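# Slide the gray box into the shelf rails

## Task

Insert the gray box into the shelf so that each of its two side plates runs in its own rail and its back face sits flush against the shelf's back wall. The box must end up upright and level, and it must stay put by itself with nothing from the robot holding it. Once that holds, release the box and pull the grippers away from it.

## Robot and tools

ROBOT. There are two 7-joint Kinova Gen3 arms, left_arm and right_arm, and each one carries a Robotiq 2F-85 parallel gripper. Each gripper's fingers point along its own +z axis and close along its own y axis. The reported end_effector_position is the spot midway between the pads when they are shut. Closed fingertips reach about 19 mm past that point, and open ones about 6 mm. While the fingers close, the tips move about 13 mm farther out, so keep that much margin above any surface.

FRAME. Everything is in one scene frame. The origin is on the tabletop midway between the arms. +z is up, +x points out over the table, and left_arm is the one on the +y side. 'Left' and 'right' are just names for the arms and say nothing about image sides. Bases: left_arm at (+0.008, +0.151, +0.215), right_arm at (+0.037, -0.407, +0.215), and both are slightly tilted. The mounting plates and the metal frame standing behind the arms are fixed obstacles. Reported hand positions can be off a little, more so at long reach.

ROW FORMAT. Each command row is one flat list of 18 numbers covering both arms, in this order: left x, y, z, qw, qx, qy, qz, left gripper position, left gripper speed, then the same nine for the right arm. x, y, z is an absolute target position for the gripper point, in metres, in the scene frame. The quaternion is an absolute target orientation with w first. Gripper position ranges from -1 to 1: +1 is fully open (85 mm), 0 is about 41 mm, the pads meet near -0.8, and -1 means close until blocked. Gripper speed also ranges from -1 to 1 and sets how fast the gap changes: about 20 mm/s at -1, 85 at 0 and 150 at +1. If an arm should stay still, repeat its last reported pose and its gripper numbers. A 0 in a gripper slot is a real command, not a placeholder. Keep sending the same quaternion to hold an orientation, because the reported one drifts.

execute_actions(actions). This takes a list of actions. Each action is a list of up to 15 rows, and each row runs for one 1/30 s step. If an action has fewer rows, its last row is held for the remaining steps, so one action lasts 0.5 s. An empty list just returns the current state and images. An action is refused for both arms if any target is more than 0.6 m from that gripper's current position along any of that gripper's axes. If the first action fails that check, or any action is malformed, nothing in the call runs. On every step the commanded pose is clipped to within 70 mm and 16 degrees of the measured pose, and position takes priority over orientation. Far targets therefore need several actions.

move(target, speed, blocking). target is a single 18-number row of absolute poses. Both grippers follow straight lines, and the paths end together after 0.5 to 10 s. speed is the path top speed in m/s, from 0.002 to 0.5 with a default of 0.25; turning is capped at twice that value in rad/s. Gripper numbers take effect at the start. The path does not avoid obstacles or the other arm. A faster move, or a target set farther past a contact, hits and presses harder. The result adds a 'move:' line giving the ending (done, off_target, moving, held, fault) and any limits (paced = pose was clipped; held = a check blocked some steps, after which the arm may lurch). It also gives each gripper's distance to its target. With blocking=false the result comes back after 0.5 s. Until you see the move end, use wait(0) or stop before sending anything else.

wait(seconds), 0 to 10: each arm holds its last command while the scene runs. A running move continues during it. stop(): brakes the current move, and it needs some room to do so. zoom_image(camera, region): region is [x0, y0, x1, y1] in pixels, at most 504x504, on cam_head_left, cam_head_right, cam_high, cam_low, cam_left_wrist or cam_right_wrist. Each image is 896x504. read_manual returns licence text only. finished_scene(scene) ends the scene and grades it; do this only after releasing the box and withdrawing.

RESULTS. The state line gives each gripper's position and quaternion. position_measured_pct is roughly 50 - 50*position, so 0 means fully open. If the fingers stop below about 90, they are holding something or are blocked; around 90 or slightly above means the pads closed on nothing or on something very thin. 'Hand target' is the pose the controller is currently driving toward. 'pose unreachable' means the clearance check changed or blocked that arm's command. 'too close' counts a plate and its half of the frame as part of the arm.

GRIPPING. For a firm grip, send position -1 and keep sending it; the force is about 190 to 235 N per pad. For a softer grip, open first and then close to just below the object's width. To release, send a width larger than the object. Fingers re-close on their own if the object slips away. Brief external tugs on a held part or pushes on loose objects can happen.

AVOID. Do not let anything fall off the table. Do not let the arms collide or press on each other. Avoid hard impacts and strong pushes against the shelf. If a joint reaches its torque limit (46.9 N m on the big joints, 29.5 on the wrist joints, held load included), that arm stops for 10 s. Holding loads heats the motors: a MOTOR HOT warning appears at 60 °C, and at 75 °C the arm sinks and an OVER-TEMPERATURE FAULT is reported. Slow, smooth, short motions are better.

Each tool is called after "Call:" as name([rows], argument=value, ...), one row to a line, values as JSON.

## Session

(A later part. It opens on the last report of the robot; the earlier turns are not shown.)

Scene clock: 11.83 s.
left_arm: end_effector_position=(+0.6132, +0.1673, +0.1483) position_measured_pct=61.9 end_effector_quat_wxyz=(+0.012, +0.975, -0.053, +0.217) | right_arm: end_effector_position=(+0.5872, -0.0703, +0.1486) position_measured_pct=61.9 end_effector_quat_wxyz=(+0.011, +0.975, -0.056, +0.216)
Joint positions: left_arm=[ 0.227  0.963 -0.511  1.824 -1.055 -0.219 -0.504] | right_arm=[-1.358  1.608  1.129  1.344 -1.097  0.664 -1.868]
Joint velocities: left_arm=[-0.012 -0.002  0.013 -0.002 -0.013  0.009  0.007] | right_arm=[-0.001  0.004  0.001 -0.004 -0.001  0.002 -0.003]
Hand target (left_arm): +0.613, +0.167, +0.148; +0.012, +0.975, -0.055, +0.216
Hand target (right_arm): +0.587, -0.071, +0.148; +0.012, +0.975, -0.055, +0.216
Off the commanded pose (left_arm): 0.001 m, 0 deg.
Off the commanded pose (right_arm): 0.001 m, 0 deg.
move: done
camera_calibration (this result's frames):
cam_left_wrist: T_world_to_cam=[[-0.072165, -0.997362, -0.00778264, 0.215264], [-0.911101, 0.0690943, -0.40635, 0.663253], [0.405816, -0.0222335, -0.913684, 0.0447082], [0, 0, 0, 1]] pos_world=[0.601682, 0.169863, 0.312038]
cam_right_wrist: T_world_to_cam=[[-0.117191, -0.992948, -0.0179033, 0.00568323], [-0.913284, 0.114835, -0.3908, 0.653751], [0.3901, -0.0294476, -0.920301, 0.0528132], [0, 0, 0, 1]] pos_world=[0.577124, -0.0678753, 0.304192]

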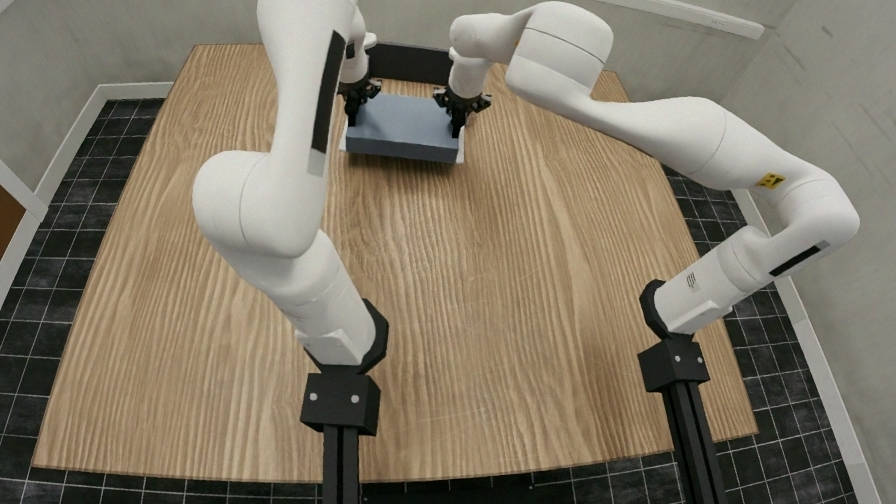

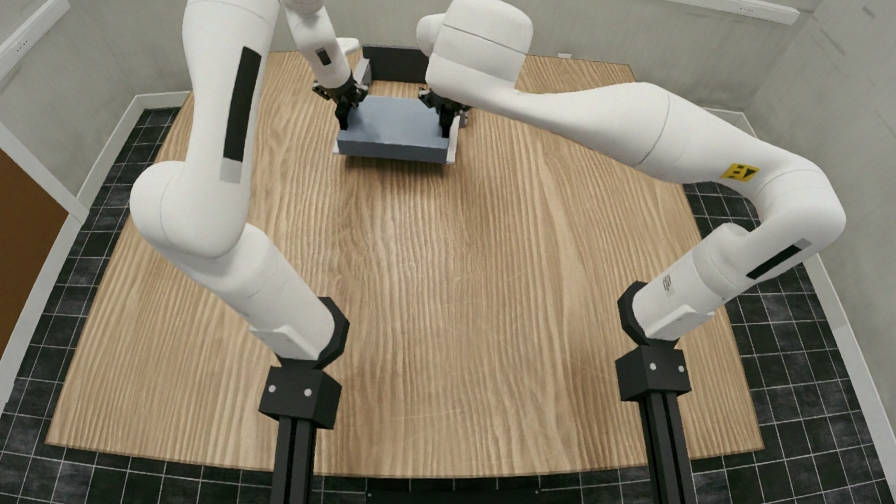

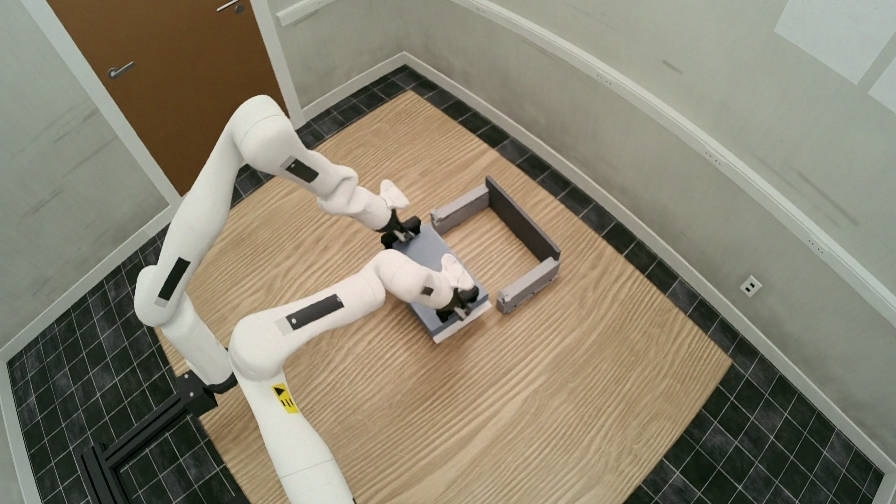

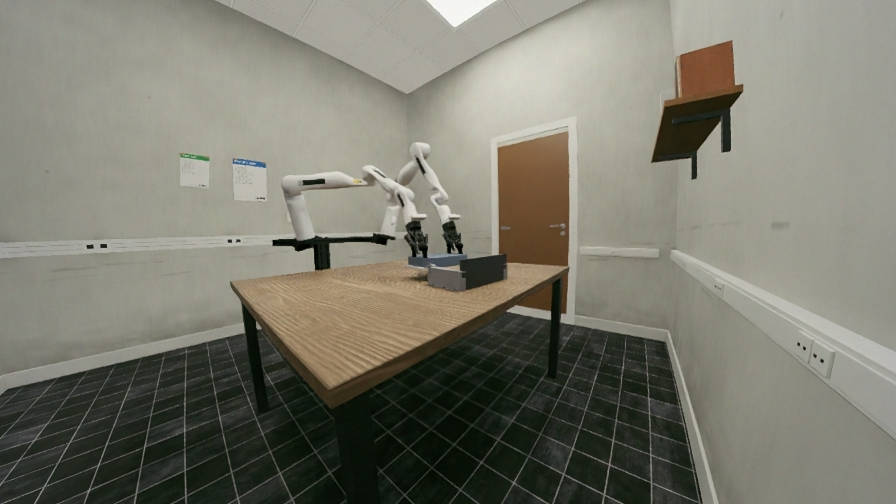

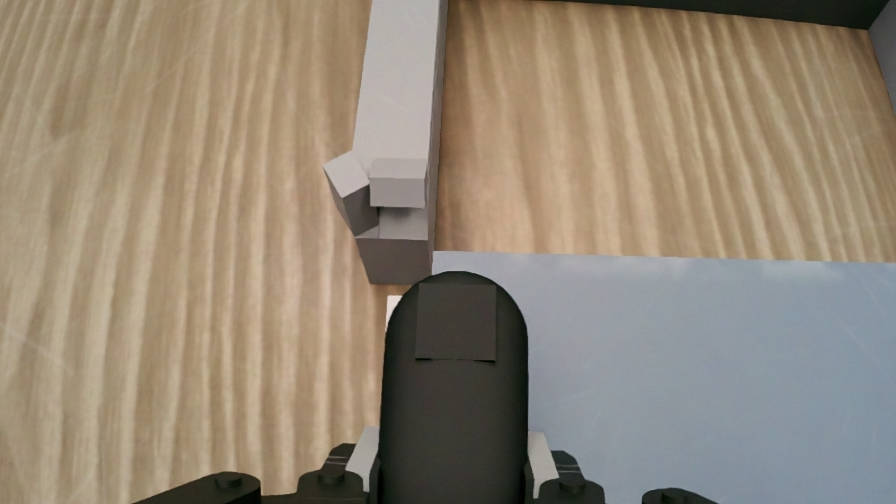

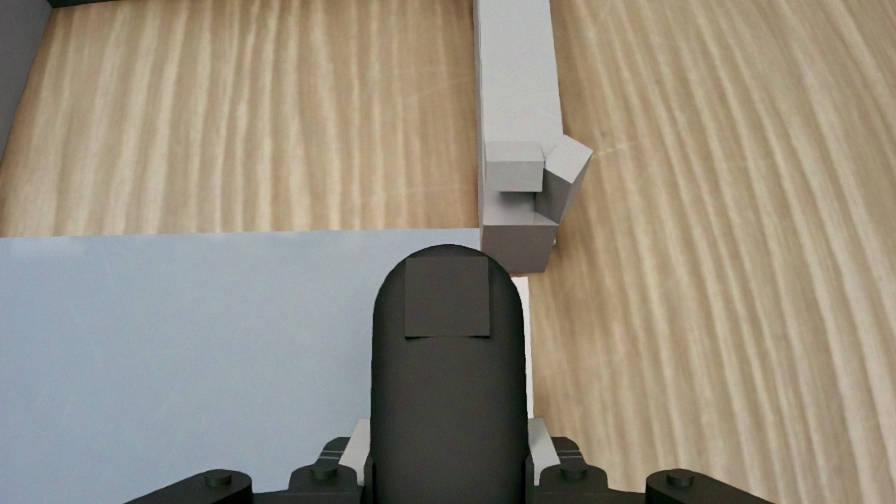

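Call:
move(target=[0.682,0.159,0.148,0.012,0.974,-0.055,0.216,-1,0,0.657,-0.079,0.148,0.012,0.974,-0.055,0.216,-1,0], speed=0.025)

Scene clock: 14.93 s.
left_arm: end_effector_position=(+0.6700, +0.1610, +0.1602) position_measured_pct=61.9 end_effector_quat_wxyz=(+0.010, +0.976, -0.050, +0.211) | right_arm: end_effector_position=(+0.6439, -0.0763, +0.1603) position_measured_pct=61.9 end_effector_quat_wxyz=(+0.017, +0.977, -0.049, +0.207)
Joint positions: left_arm=[-0.081  0.933 -0.009  1.621 -1.173  0.182 -0.579] | right_arm=[-1.224  1.622  1.199  1.144 -1.042  0.783 -1.899]
Joint velocities: left_arm=[-0.019 -0.001  0.029 -0.008  0.018  0.023 -0.032] | right_arm=[ 0.002  0.002  0.007 -0.006 -0.004  0.007  0.001]
Hand target (left_arm): +0.681, +0.159, +0.149; +0.012, +0.975, -0.055, +0.216
Hand target (right_arm): +0.656, -0.079, +0.148; +0.012, +0.975, -0.055, +0.216
Off the commanded pose (left_arm): 0.017 m, 1 deg.
Off the commanded pose (right_arm): 0.018 m, 1 deg.
move: off_target (left_arm, right_arm)
camera_calibration (this result's frames):
cam_left_wrist: T_world_to_cam=[[-0.0636321, -0.997926, -0.0097128, 0.207911], [-0.916126, 0.0622707, -0.396024, 0.723178], [0.395808, -0.0163017, -0.918189, 0.0388955], [0, 0, 0, 1]] pos_world=[0.660357, 0.163081, 0.324129]
cam_right_wrist: T_world_to_cam=[[-0.107854, -0.994164, -0.00225485, -0.00200221], [-0.921668, 0.100839, -0.374646, 0.712485], [0.372687, -0.0383288, -0.927165, 0.0529353], [0, 0, 0, 1]] pos_world=[0.636731, -0.0718077, 0.316005]

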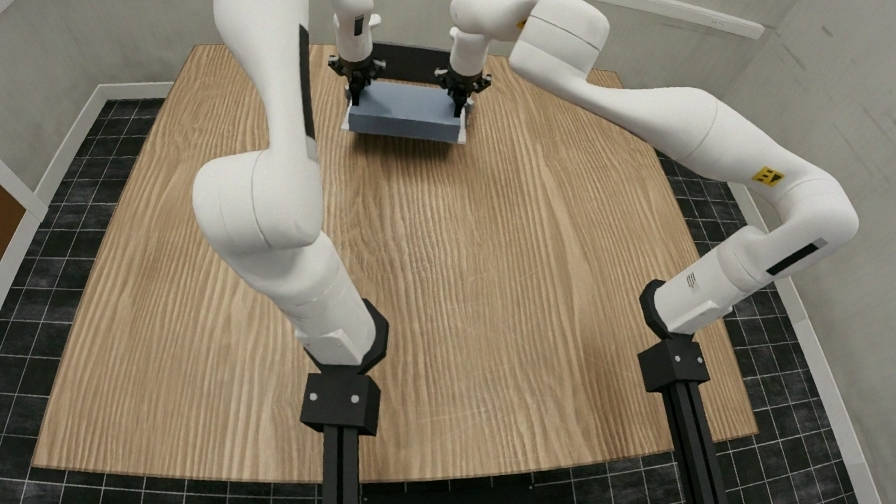

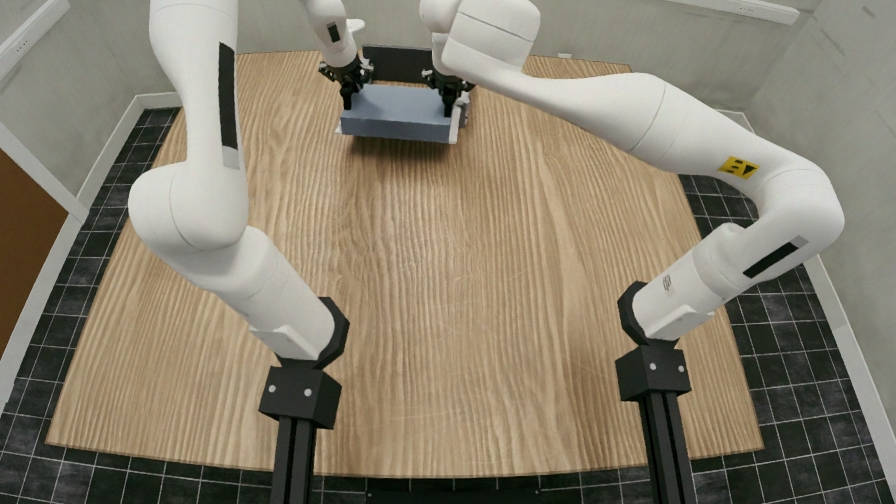

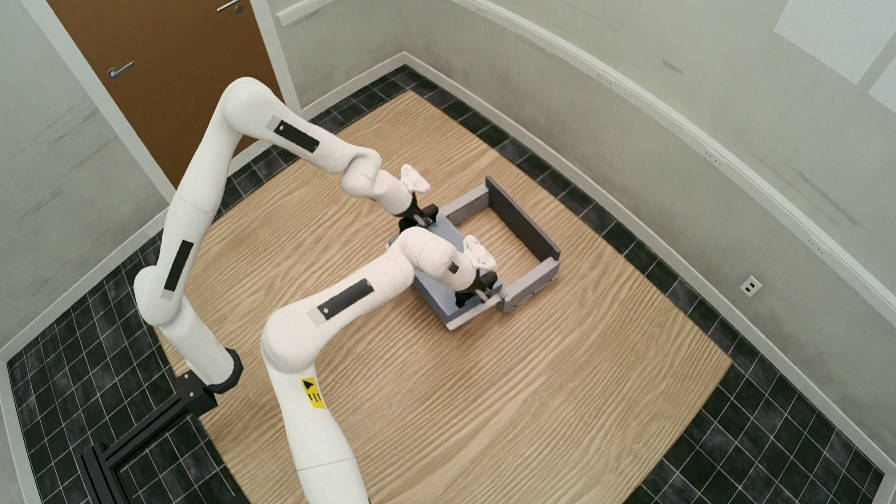

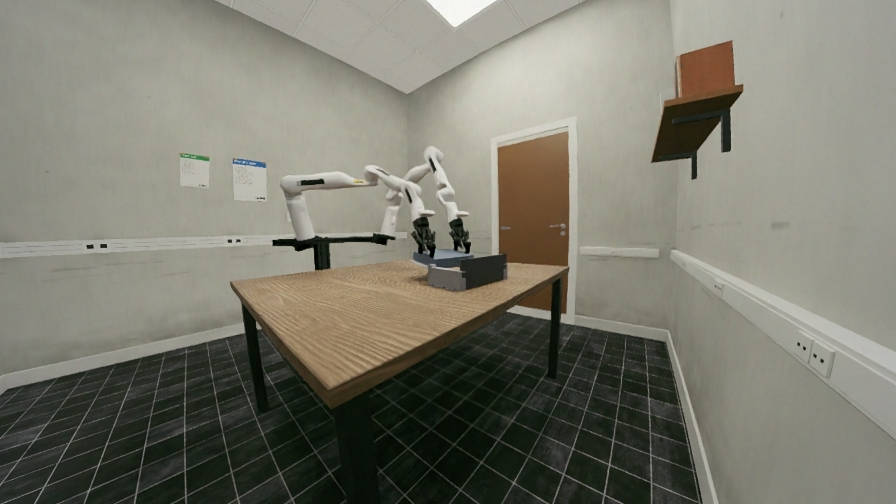

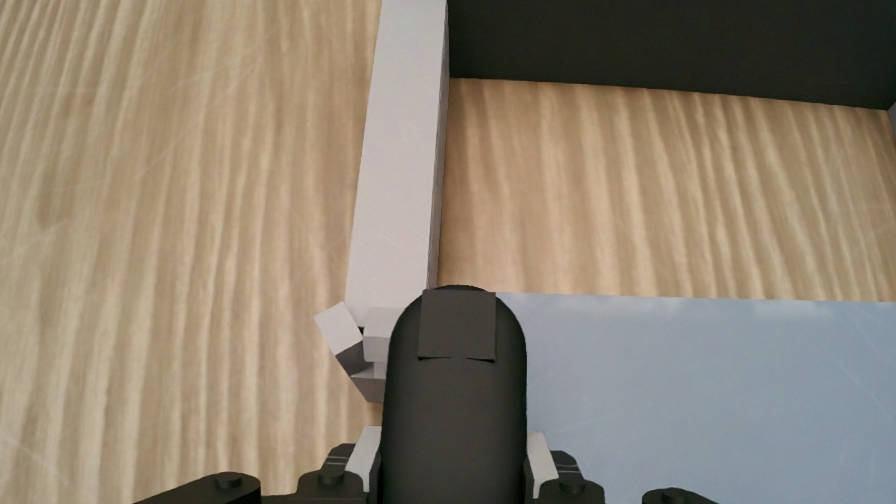

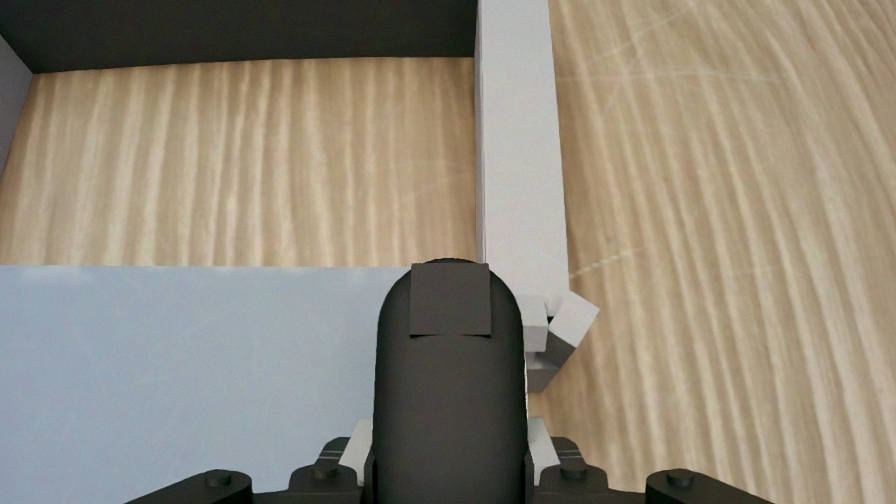

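Call:
move(target=[0.6125,0.167,0.150,0.012,0.974,-0.055,0.216,-1,0,0.5875,-0.071,0.150,0.012,0.974,-0.055,0.216,-1,0], speed=0.04)

Call:
move(target=[0.6125,0.167,0.086,0.012,0.974,-0.055,0.216,-1,0,0.5875,-0.071,0.086,0.012,0.974,-0.055,0.216,-1,0], speed=0.03)

Call:
move(target=[0.6125,0.167,0.088,0.012,0.974,-0.055,0.216,0.4,0,0.5875,-0.071,0.088,0.012,0.974,-0.055,0.216,0.4,0], speed=0.03)

Call:
zoom_image(camera="cam_low", region=[370,200,540,320])

Scene clock: 17.03 s.
left_arm: end_effector_position=(+0.6132, +0.1680, +0.1500) position_measured_pct=61.9 end_effector_quat_wxyz=(+0.012, +0.975, -0.054, +0.217) | right_arm: end_effector_position=(+0.5873, -0.0697, +0.1504) position_measured_pct=61.9 end_effector_quat_wxyz=(+0.011, +0.975, -0.055, +0.216)
Joint positions: left_arm=[ 0.225  0.958 -0.51   1.825 -1.071 -0.216 -0.492] | right_arm=[-1.361  1.612  1.142  1.343 -1.111  0.675 -1.861]
Joint velocities: left_arm=[ 0.022  0.007 -0.023  0.006  0.022 -0.019 -0.01 ] | right_arm=[-0.002 -0.001  0.003  0.005 -0.002 -0.001  0.001]
Hand target (left_arm): +0.612, +0.167, +0.150; +0.012, +0.975, -0.055, +0.216
Hand target (right_arm): +0.588, -0.071, +0.150; +0.012, +0.975, -0.055, +0.216
Off the commanded pose (left_arm): 0.001 m, 0 deg.
Off the commanded pose (right_arm): 0.001 m, 0 deg.
move: done
camera_calibration (this result's frames):
cam_left_wrist: T_world_to_cam=[[-0.0727569, -0.997319, -0.00787471, 0.216391], [-0.911216, 0.0696811, -0.405993, 0.663886], [0.405453, -0.0223632, -0.913842, 0.0465516], [0, 0, 0, 1]] pos_world=[0.601813, 0.170591, 0.313778]
cam_right_wrist: T_world_to_cam=[[-0.116749, -0.992989, -0.018529, 0.00616357], [-0.913328, 0.114675, -0.390744, 0.654473], [0.390129, -0.0286961, -0.920313, 0.0544112], [0, 0, 0, 1]] pos_world=[0.577241, -0.0673697, 0.305921]

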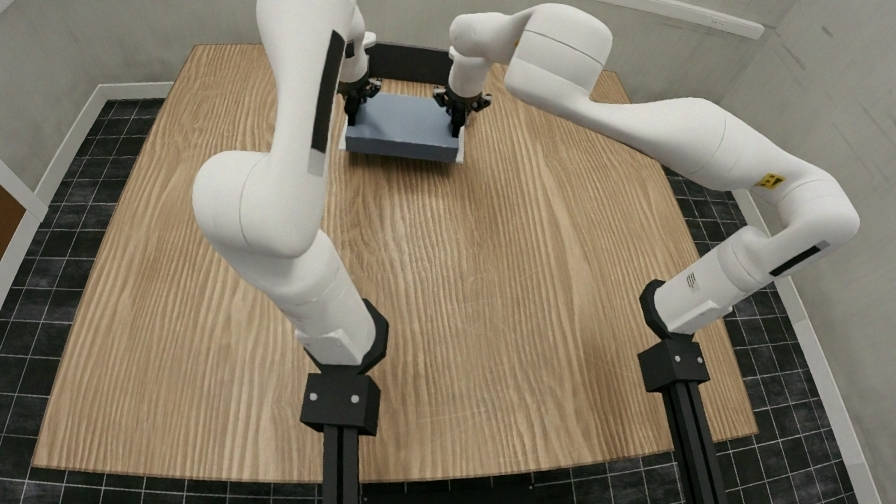

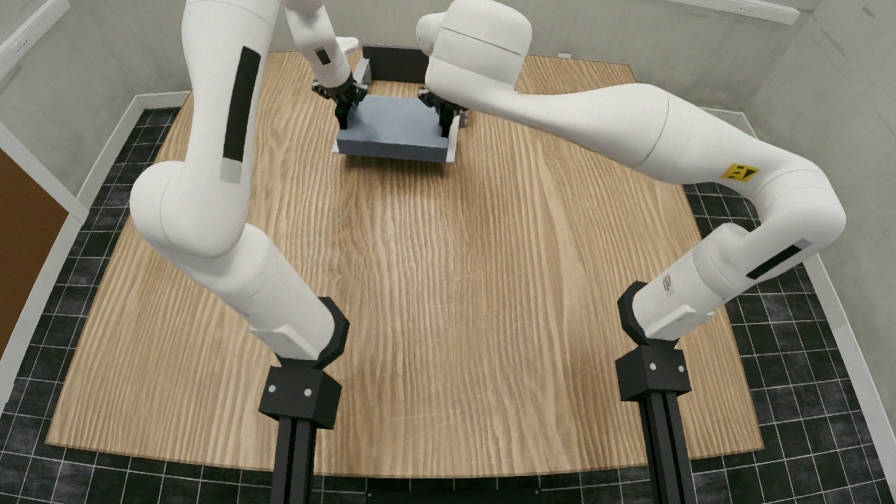

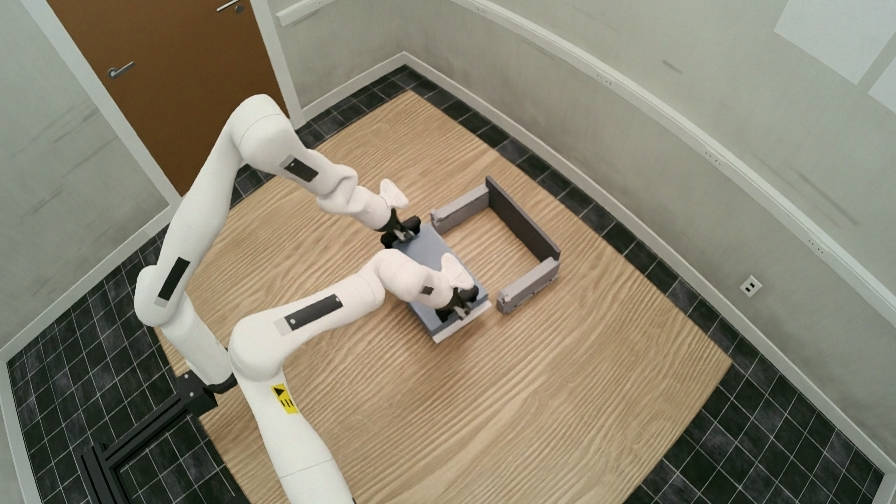

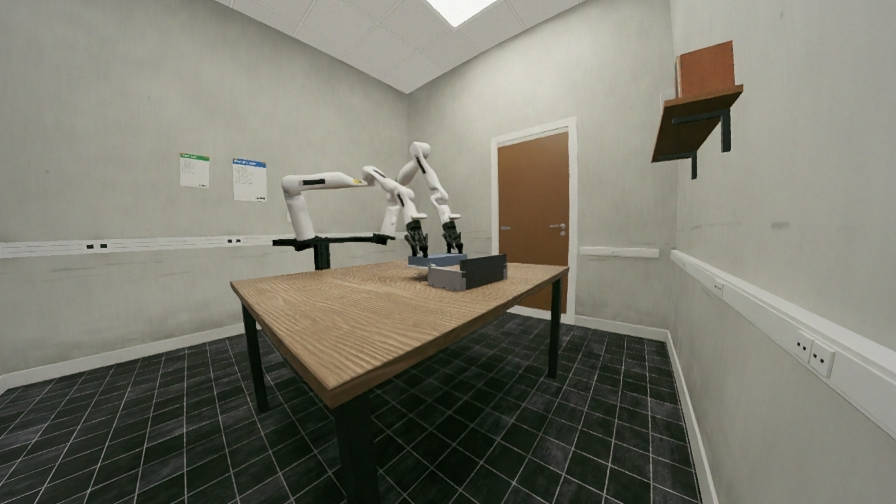

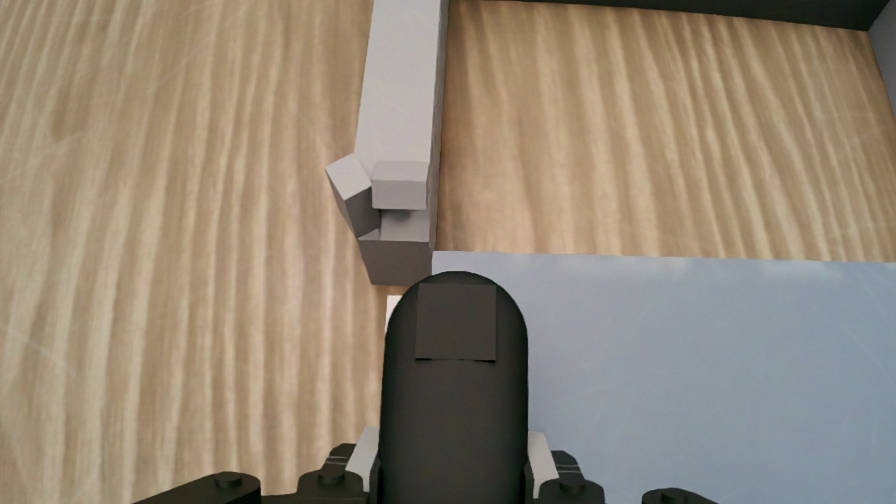

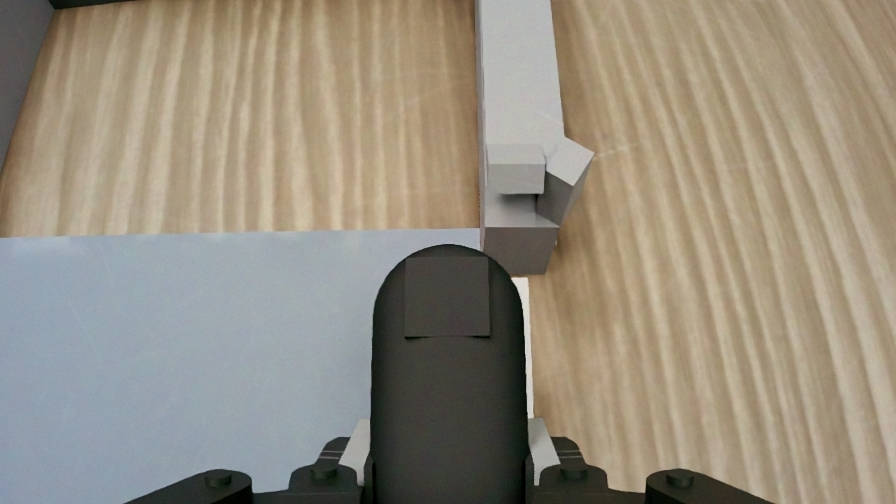

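Scene clock: 19.40 s.
left_arm: end_effector_position=(+0.6139, +0.1677, +0.0887) position_measured_pct=61.9 end_effector_quat_wxyz=(+0.012, +0.974, -0.054, +0.218) | right_arm: end_effector_position=(+0.5879, -0.0701, +0.0882) position_measured_pct=61.9 end_effector_quat_wxyz=(+0.011, +0.975, -0.055, +0.217)
Joint positions: left_arm=[ 0.26   1.139 -0.616  1.779 -0.914 -0.363 -0.552] | right_arm=[-1.328  1.71   1.094  1.298 -1.162  0.601 -1.868]
Joint velocities: left_arm=[ 0.003  0.003 -0.004  0.001  0.004 -0.    -0.002] | right_arm=[-0.001  0.     0.     0.001  0.002 -0.001  0.001]
Hand target (left_arm): +0.612, +0.167, +0.086; +0.012, +0.975, -0.055, +0.216
Hand target (right_arm): +0.588, -0.071, +0.086; +0.012, +0.975, -0.055, +0.216
Off the commanded pose (left_arm): 0.003 m, 0 deg.
Off the commanded pose (right_arm): 0.002 m, 0 deg.
move: done
camera_calibration (this result's frames):
cam_left_wrist: T_world_to_cam=[[-0.0732563, -0.997277, -0.00848941, 0.215979], [-0.909905, 0.0703184, -0.408814, 0.63898], [0.408297, -0.0222236, -0.912578, -0.0116602], [0, 0, 0, 1]] pos_world=[0.601994, 0.1702, 0.252417]
cam_right_wrist: T_world_to_cam=[[-0.116575, -0.993034, -0.0171658, 0.00445238], [-0.912688, 0.113927, -0.392457, 0.630521], [0.391678, -0.0300835, -0.91961, -0.00409639], [0, 0, 0, 1]] pos_world=[0.577593, -0.0675352, 0.243762]

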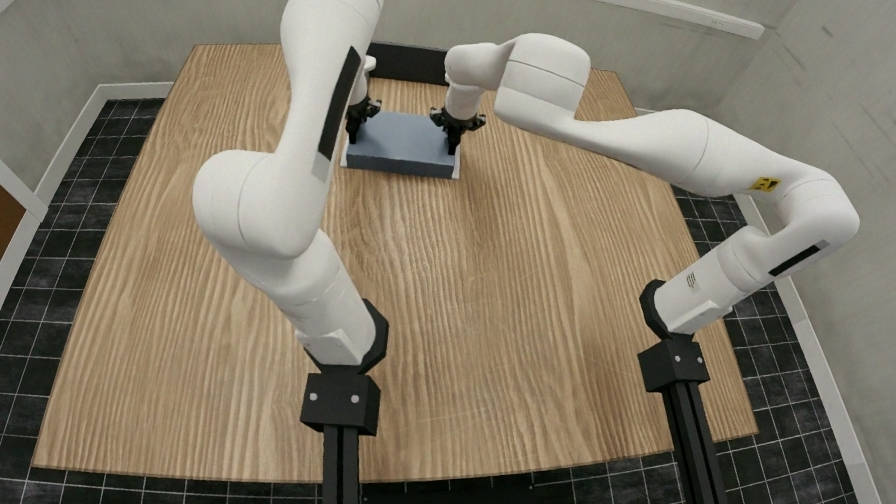

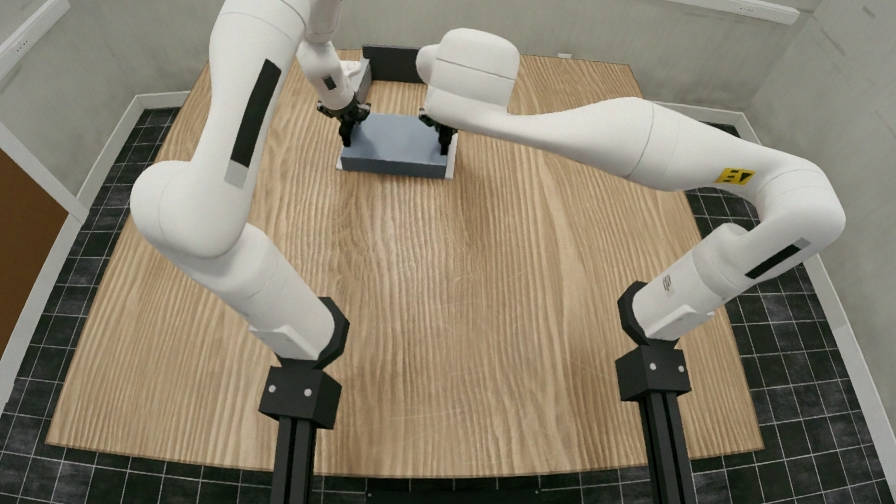

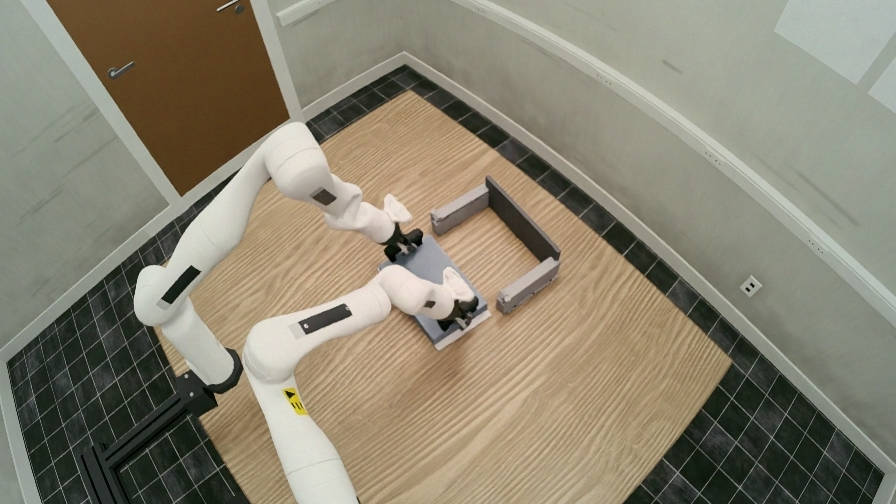

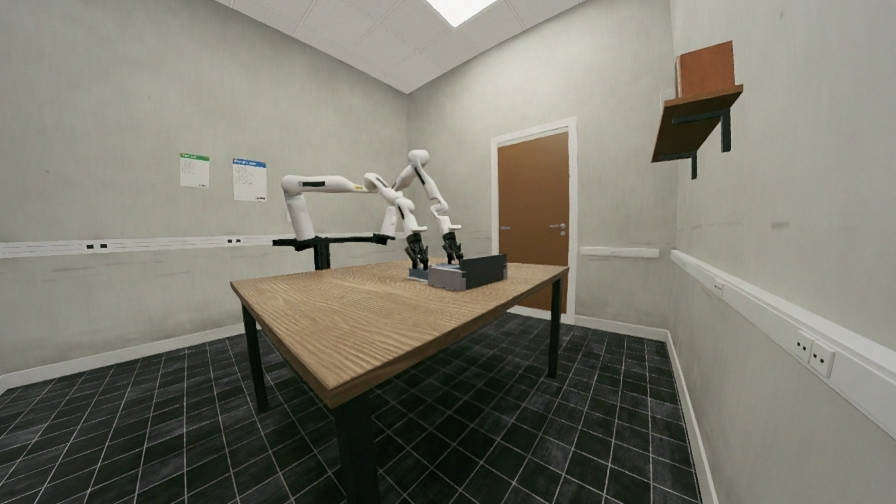

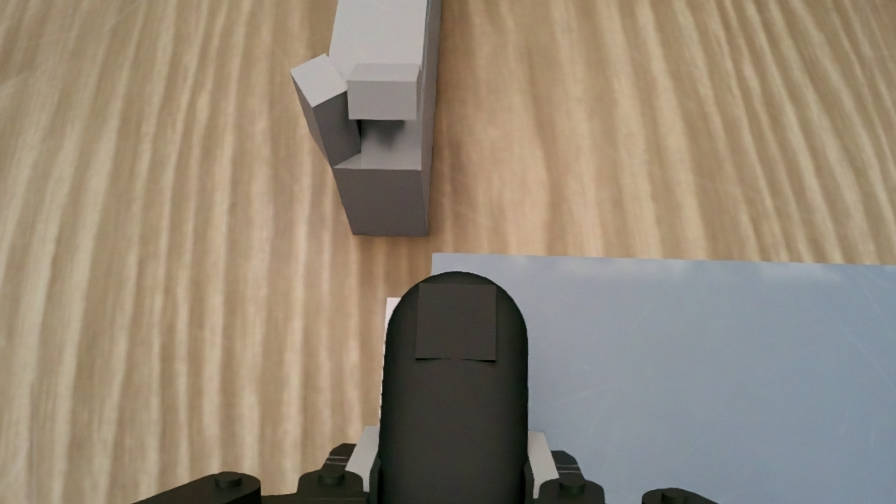

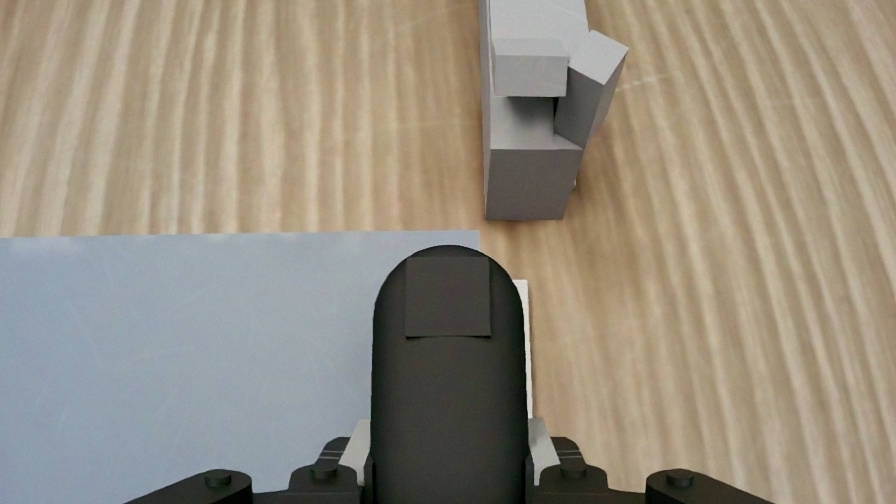

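Scene clock: 20.13 s.
left_arm: end_effector_position=(+0.6125, +0.1670, +0.0880) position_measured_pct=29.8 end_effector_quat_wxyz=(+0.012, +0.975, -0.055, +0.216) | right_arm: end_effector_position=(+0.5875, -0.0710, +0.0880) position_measured_pct=29.8 end_effector_quat_wxyz=(+0.012, +0.975, -0.055, +0.216)
Joint positions: left_arm=[ 0.259  1.138 -0.612  1.78  -0.919 -0.359 -0.551] | right_arm=[-1.328  1.709  1.093  1.299 -1.161  0.602 -1.867]
Joint velocities: left_arm=[-0.001  0.001  0.    -0.     0.    -0.001 -0.002] | right_arm=[-0.    -0.001 -0.     0.    -0.     0.    -0.001]
Hand target (left_arm): +0.612, +0.167, +0.088; +0.012, +0.975, -0.055, +0.216
Hand target (right_arm): +0.588, -0.071, +0.088; +0.012, +0.975, -0.055, +0.216
Off the commanded pose (left_arm): 0.000 m, 0 deg.
Off the commanded pose (right_arm): 0.000 m, 0 deg.
move: done
camera_calibration (this result's frames):
cam_left_wrist: T_world_to_cam=[[-0.0751655, -0.997134, -0.00863172, 0.216317], [-0.911424, 0.0722111, -0.405083, 0.637746], [0.404545, -0.0225811, -0.914239, -0.00921556], [0, 0, 0, 1]] pos_world=[0.601244, 0.169437, 0.251782]
cam_right_wrist: T_world_to_cam=[[-0.116702, -0.993045, -0.0155876, 0.003481], [-0.913262, 0.113467, -0.391251, 0.630322], [0.390298, -0.0314241, -0.920152, -0.00340756], [0, 0, 0, 1]] pos_world=[0.577385, -0.0681713, 0.243533]

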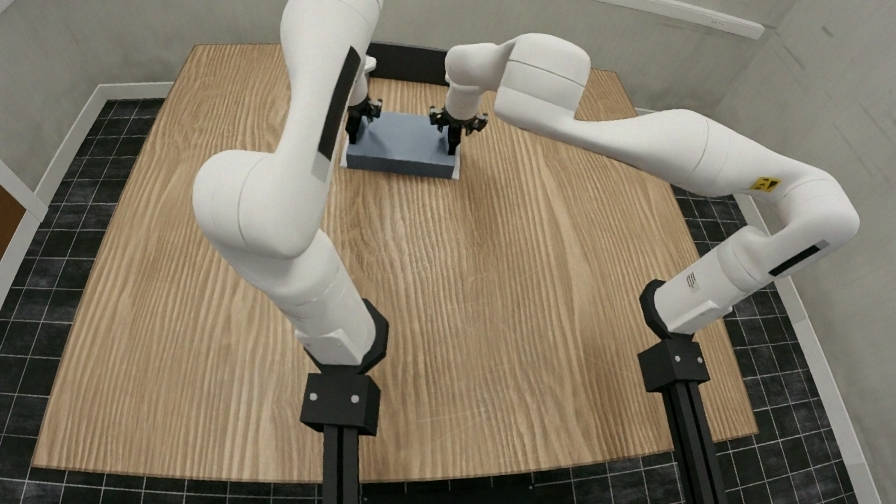

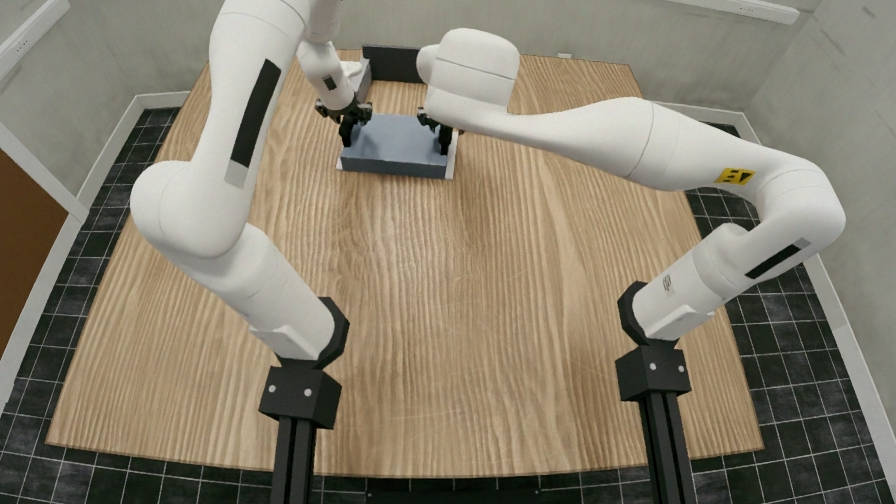

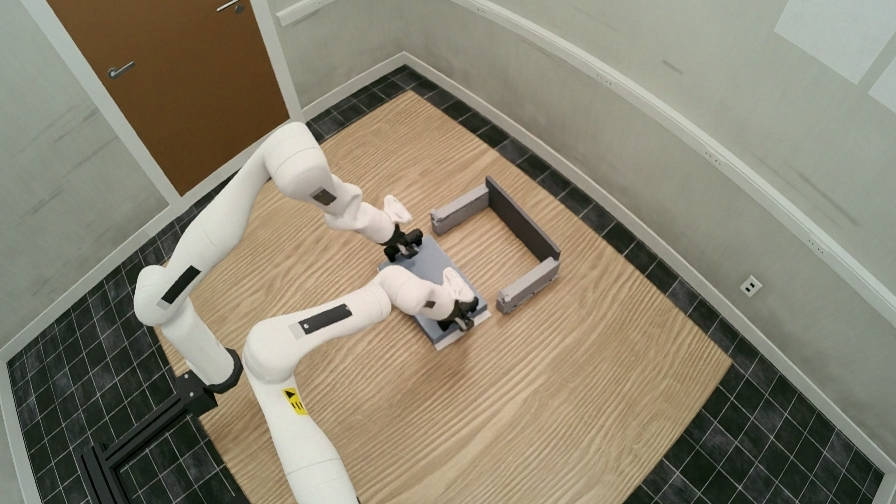

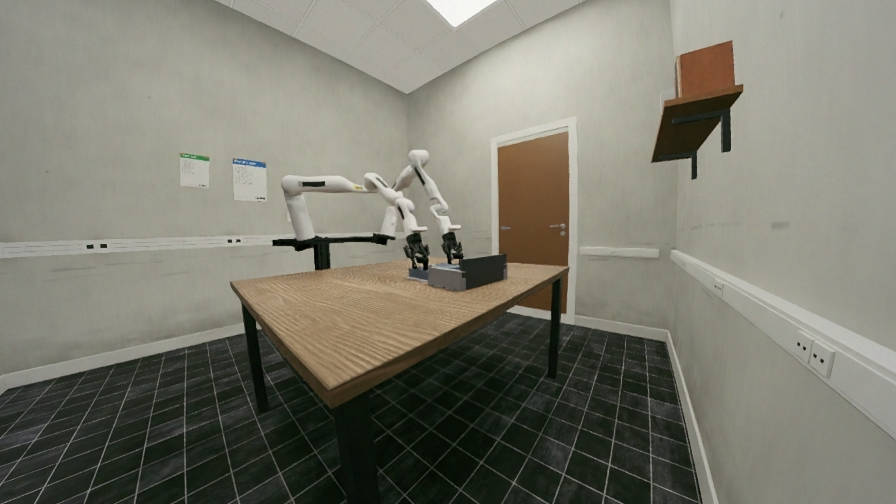

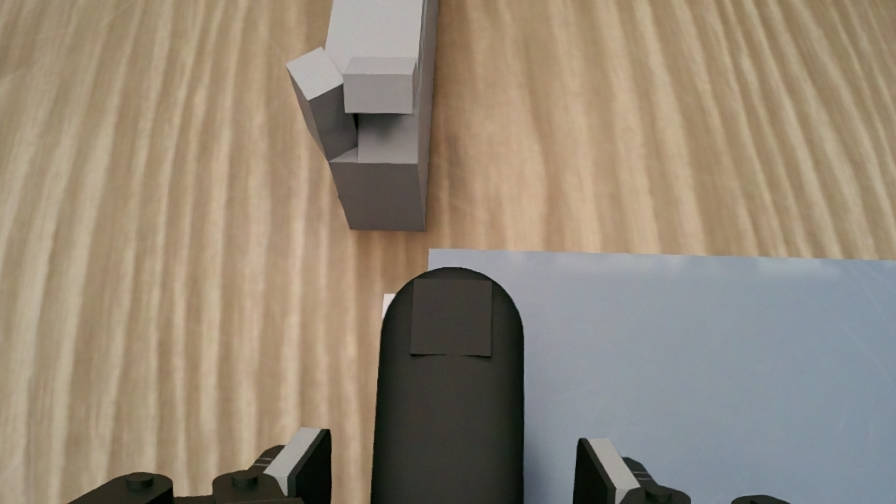

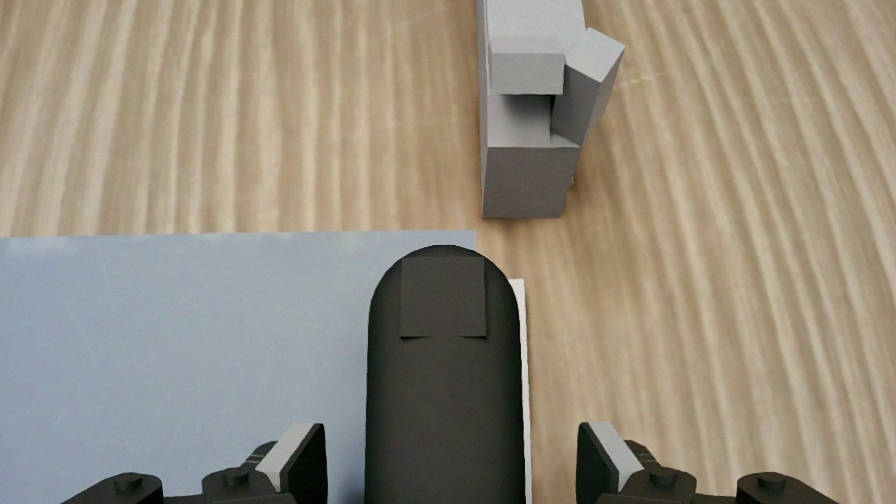

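Region (370, 200, 540, 320) of cam_low's 896x504 image, scaled by 2.965, with more detail than that image has; it fills the top 356 rows of this view, and the rest is white.

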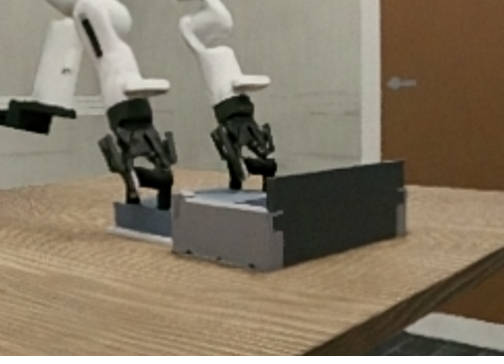

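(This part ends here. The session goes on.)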